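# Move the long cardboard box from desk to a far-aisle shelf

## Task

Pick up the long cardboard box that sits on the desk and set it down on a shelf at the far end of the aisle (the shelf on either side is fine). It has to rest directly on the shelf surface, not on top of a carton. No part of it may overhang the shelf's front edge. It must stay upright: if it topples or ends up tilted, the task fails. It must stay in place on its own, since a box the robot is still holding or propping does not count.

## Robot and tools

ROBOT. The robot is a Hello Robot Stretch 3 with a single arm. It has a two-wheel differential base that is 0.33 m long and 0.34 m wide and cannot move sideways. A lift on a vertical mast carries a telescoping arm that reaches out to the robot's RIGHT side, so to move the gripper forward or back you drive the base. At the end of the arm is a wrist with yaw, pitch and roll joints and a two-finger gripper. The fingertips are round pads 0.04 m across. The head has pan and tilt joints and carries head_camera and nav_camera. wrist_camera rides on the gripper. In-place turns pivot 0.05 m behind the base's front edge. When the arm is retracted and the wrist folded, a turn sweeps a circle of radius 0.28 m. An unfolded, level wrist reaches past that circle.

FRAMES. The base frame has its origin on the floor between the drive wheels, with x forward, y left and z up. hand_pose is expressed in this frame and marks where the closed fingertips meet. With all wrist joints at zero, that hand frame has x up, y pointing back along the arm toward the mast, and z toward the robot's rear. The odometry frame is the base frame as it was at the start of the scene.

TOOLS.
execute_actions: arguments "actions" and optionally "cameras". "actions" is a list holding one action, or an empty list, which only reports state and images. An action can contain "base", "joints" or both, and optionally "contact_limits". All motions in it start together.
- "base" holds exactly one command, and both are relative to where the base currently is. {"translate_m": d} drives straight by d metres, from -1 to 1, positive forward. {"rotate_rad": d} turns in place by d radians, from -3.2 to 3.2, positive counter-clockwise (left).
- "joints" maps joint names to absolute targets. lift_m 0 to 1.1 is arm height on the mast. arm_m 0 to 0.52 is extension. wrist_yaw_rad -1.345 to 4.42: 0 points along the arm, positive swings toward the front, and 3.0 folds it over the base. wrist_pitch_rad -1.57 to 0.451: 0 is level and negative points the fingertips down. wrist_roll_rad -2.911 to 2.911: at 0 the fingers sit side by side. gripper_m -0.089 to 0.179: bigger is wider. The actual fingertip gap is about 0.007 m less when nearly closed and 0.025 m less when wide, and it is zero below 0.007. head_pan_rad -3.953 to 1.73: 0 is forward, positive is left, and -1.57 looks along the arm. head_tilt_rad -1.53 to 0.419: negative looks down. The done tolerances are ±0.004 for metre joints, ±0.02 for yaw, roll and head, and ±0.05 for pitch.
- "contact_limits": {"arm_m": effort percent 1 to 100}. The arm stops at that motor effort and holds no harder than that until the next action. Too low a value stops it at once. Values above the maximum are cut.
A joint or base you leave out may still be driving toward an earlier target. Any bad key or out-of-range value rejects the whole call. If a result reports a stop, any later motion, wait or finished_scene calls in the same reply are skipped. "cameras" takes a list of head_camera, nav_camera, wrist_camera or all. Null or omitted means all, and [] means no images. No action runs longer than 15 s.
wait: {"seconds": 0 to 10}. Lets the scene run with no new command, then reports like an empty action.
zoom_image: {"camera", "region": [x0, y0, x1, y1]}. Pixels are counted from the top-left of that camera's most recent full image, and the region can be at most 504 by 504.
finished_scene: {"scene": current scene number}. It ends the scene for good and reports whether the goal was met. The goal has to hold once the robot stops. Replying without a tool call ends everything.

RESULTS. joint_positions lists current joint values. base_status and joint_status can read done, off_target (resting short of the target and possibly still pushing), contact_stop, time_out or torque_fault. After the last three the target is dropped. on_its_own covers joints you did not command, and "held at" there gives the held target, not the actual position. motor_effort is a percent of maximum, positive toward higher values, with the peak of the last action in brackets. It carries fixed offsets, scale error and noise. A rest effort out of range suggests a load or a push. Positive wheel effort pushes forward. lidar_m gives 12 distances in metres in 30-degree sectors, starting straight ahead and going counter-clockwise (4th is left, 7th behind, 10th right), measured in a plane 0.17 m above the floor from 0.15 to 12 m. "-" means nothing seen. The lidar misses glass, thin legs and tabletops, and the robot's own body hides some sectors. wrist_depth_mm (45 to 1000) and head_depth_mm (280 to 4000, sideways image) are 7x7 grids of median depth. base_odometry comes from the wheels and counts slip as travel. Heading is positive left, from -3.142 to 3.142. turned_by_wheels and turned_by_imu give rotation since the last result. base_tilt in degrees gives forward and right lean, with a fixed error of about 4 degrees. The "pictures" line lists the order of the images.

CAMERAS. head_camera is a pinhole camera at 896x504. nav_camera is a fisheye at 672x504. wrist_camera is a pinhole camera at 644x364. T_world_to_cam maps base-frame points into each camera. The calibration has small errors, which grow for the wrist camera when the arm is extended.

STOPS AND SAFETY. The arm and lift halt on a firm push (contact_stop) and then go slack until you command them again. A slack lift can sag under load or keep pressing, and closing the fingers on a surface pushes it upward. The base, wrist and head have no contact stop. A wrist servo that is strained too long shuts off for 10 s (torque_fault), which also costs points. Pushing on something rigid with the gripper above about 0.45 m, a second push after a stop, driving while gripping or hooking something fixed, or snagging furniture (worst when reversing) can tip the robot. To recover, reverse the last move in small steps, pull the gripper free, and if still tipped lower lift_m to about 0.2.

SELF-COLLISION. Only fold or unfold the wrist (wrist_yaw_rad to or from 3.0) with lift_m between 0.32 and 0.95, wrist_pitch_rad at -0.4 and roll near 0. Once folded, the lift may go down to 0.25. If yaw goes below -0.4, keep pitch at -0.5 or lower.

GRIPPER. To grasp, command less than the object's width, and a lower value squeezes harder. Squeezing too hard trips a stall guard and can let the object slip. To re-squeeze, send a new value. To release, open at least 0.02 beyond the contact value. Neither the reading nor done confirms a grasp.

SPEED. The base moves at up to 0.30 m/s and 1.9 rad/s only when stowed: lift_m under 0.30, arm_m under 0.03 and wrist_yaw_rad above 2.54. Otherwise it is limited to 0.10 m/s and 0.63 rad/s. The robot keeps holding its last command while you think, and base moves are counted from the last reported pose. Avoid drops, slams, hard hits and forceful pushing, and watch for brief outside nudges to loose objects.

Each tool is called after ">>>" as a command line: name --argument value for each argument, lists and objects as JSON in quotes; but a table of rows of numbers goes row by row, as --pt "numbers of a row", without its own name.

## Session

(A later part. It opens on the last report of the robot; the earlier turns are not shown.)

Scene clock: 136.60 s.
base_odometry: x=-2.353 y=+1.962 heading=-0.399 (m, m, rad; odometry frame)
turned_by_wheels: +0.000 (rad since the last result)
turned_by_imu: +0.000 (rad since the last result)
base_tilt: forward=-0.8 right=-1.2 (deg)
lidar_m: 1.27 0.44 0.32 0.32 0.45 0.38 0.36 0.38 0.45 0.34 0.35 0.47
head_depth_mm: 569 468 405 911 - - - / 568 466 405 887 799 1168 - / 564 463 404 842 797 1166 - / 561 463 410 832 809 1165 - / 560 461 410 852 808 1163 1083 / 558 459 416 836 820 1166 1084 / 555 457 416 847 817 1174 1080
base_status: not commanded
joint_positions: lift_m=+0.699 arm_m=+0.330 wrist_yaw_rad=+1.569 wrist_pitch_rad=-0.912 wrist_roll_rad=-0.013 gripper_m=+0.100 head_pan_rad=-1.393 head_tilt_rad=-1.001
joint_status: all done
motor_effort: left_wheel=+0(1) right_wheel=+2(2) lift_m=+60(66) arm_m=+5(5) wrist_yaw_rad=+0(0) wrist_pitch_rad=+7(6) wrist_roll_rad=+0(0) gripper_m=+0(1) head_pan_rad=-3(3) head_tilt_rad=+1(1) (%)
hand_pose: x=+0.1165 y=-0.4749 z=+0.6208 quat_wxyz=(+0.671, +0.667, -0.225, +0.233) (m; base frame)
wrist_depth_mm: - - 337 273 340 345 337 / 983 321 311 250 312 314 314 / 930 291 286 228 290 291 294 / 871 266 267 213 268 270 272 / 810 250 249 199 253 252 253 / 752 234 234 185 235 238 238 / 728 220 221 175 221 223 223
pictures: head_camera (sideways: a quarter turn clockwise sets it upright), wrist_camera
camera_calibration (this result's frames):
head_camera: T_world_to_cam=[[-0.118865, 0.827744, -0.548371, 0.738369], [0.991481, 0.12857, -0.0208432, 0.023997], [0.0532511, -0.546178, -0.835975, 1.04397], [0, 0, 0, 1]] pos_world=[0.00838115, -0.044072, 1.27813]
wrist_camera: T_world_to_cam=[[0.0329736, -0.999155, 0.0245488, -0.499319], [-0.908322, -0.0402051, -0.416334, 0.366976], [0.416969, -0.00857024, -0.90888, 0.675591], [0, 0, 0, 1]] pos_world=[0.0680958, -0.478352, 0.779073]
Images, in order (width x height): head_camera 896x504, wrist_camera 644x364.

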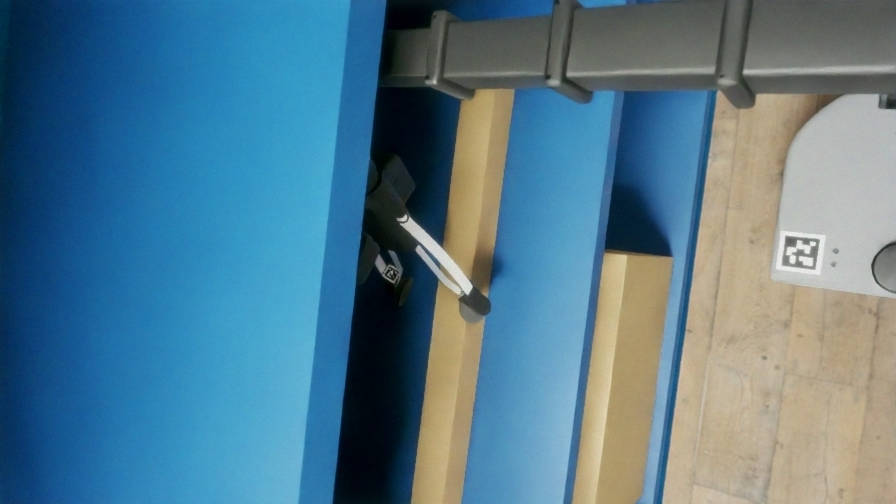

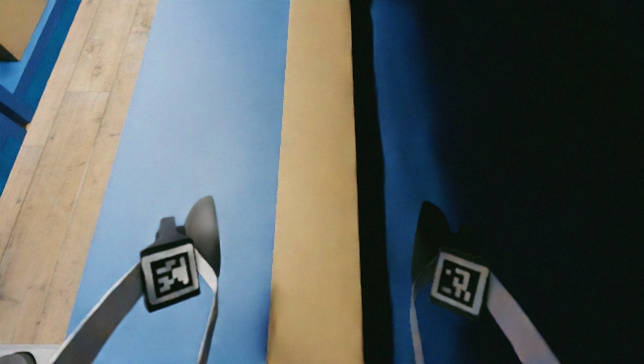

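>>> execute_actions --actions '[{"joints": {"arm_m": 0.05, "wrist_pitch_rad": -0.6}}]' --cameras '["nav_camera", "head_camera"]'

Scene clock: 141.07 s.
base_odometry: x=-2.353 y=+1.962 heading=-0.399 (m, m, rad; odometry frame)
turned_by_wheels: +0.000 (rad since the last result)
turned_by_imu: +0.001 (rad since the last result)
base_tilt: forward=-0.9 right=-1.3 (deg)
lidar_m: 1.27 0.45 0.32 0.32 0.45 0.38 0.36 0.38 0.44 0.34 0.35 0.47
head_depth_mm: 571 468 405 889 817 - - / 568 466 405 890 - 1167 - / 565 465 407 884 - 1165 - / 562 463 410 838 802 1168 - / 560 461 410 842 807 1167 1084 / 557 459 417 837 819 1161 1089 / 555 458 415 846 817 1173 1079
base_status: not commanded
joint_positions: lift_m=+0.699 arm_m=+0.050 wrist_yaw_rad=+1.570 wrist_pitch_rad=-0.618 wrist_roll_rad=-0.013 gripper_m=+0.100 head_pan_rad=-1.393 head_tilt_rad=-1.001
joint_status: all done
motor_effort: left_wheel=-1(0) right_wheel=+2(1) lift_m=+59(59) arm_m=-3(5) wrist_yaw_rad=+1(0) wrist_pitch_rad=+10(9) wrist_roll_rad=+0(0) gripper_m=+0(0) head_pan_rad=-3(3) head_tilt_rad=+1(1) (%)
hand_pose: x=+0.1734 y=-0.1958 z=+0.6699 quat_wxyz=(+0.631, +0.626, -0.320, +0.328) (m; base frame)
wrist_depth_mm: 669 - - - 465 453 453 / 800 - - - 499 491 494 / 662 - - - 457 415 362 / 673 974 - - 401 369 321 / 684 919 974 975 606 326 305 / 681 829 877 856 629 293 285 / 669 764 786 784 465 260 263
pictures: head_camera (sideways: a quarter turn clockwise sets it upright), nav_camera (sideways: a quarter turn counterclockwise sets it upright)
camera_calibration (this result's frames):
head_camera: T_world_to_cam=[[-0.118858, 0.827707, -0.548428, 0.738443], [0.991482, 0.128568, -0.0208399, 0.0239927], [0.053261, -0.546234, -0.835938, 1.04392], [0, 0, 0, 1]] pos_world=[0.00838142, -0.0440735, 1.27814]
nav_camera: T_world_to_cam=[[0.194928, -0.809246, 0.554187, -0.679573], [-0.97023, -0.241891, -0.0119535, 0.0750659], [0.143726, -0.535359, -0.832306, 1.03189], [0, 0, 0, 1]] pos_world=[0.0569894, 0.0206468, 1.23636]
Images, in order (width x height): head_camera 896x504, nav_camera 672x504.

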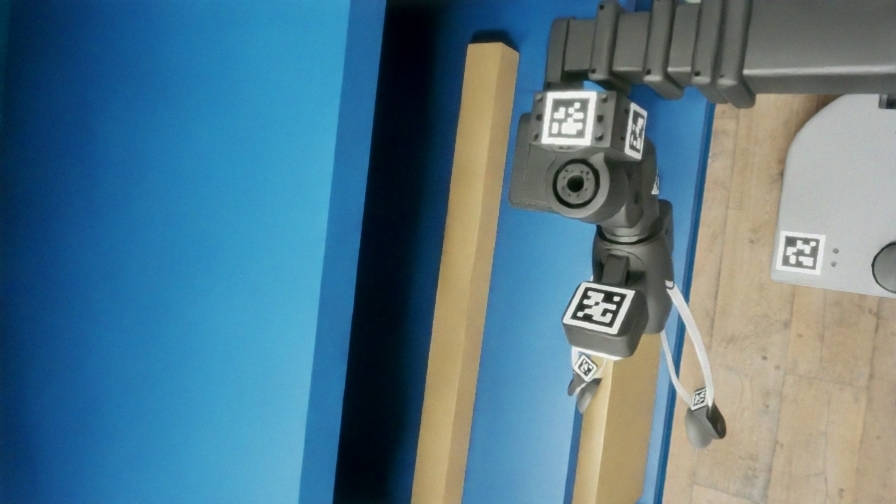

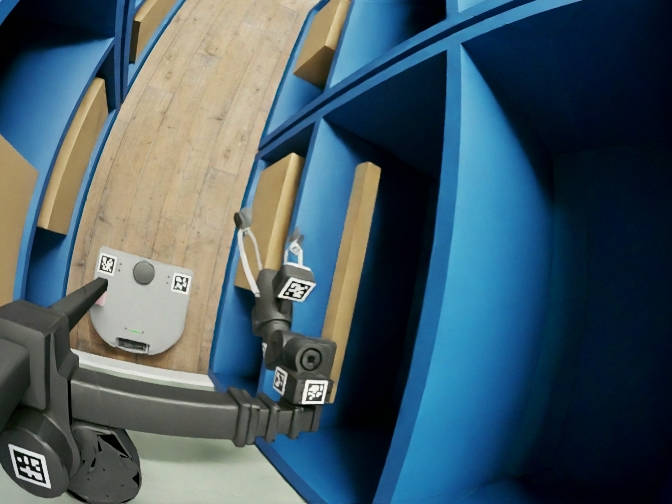

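>>> finished_scene --scene 1

The scene is finished: the task was done.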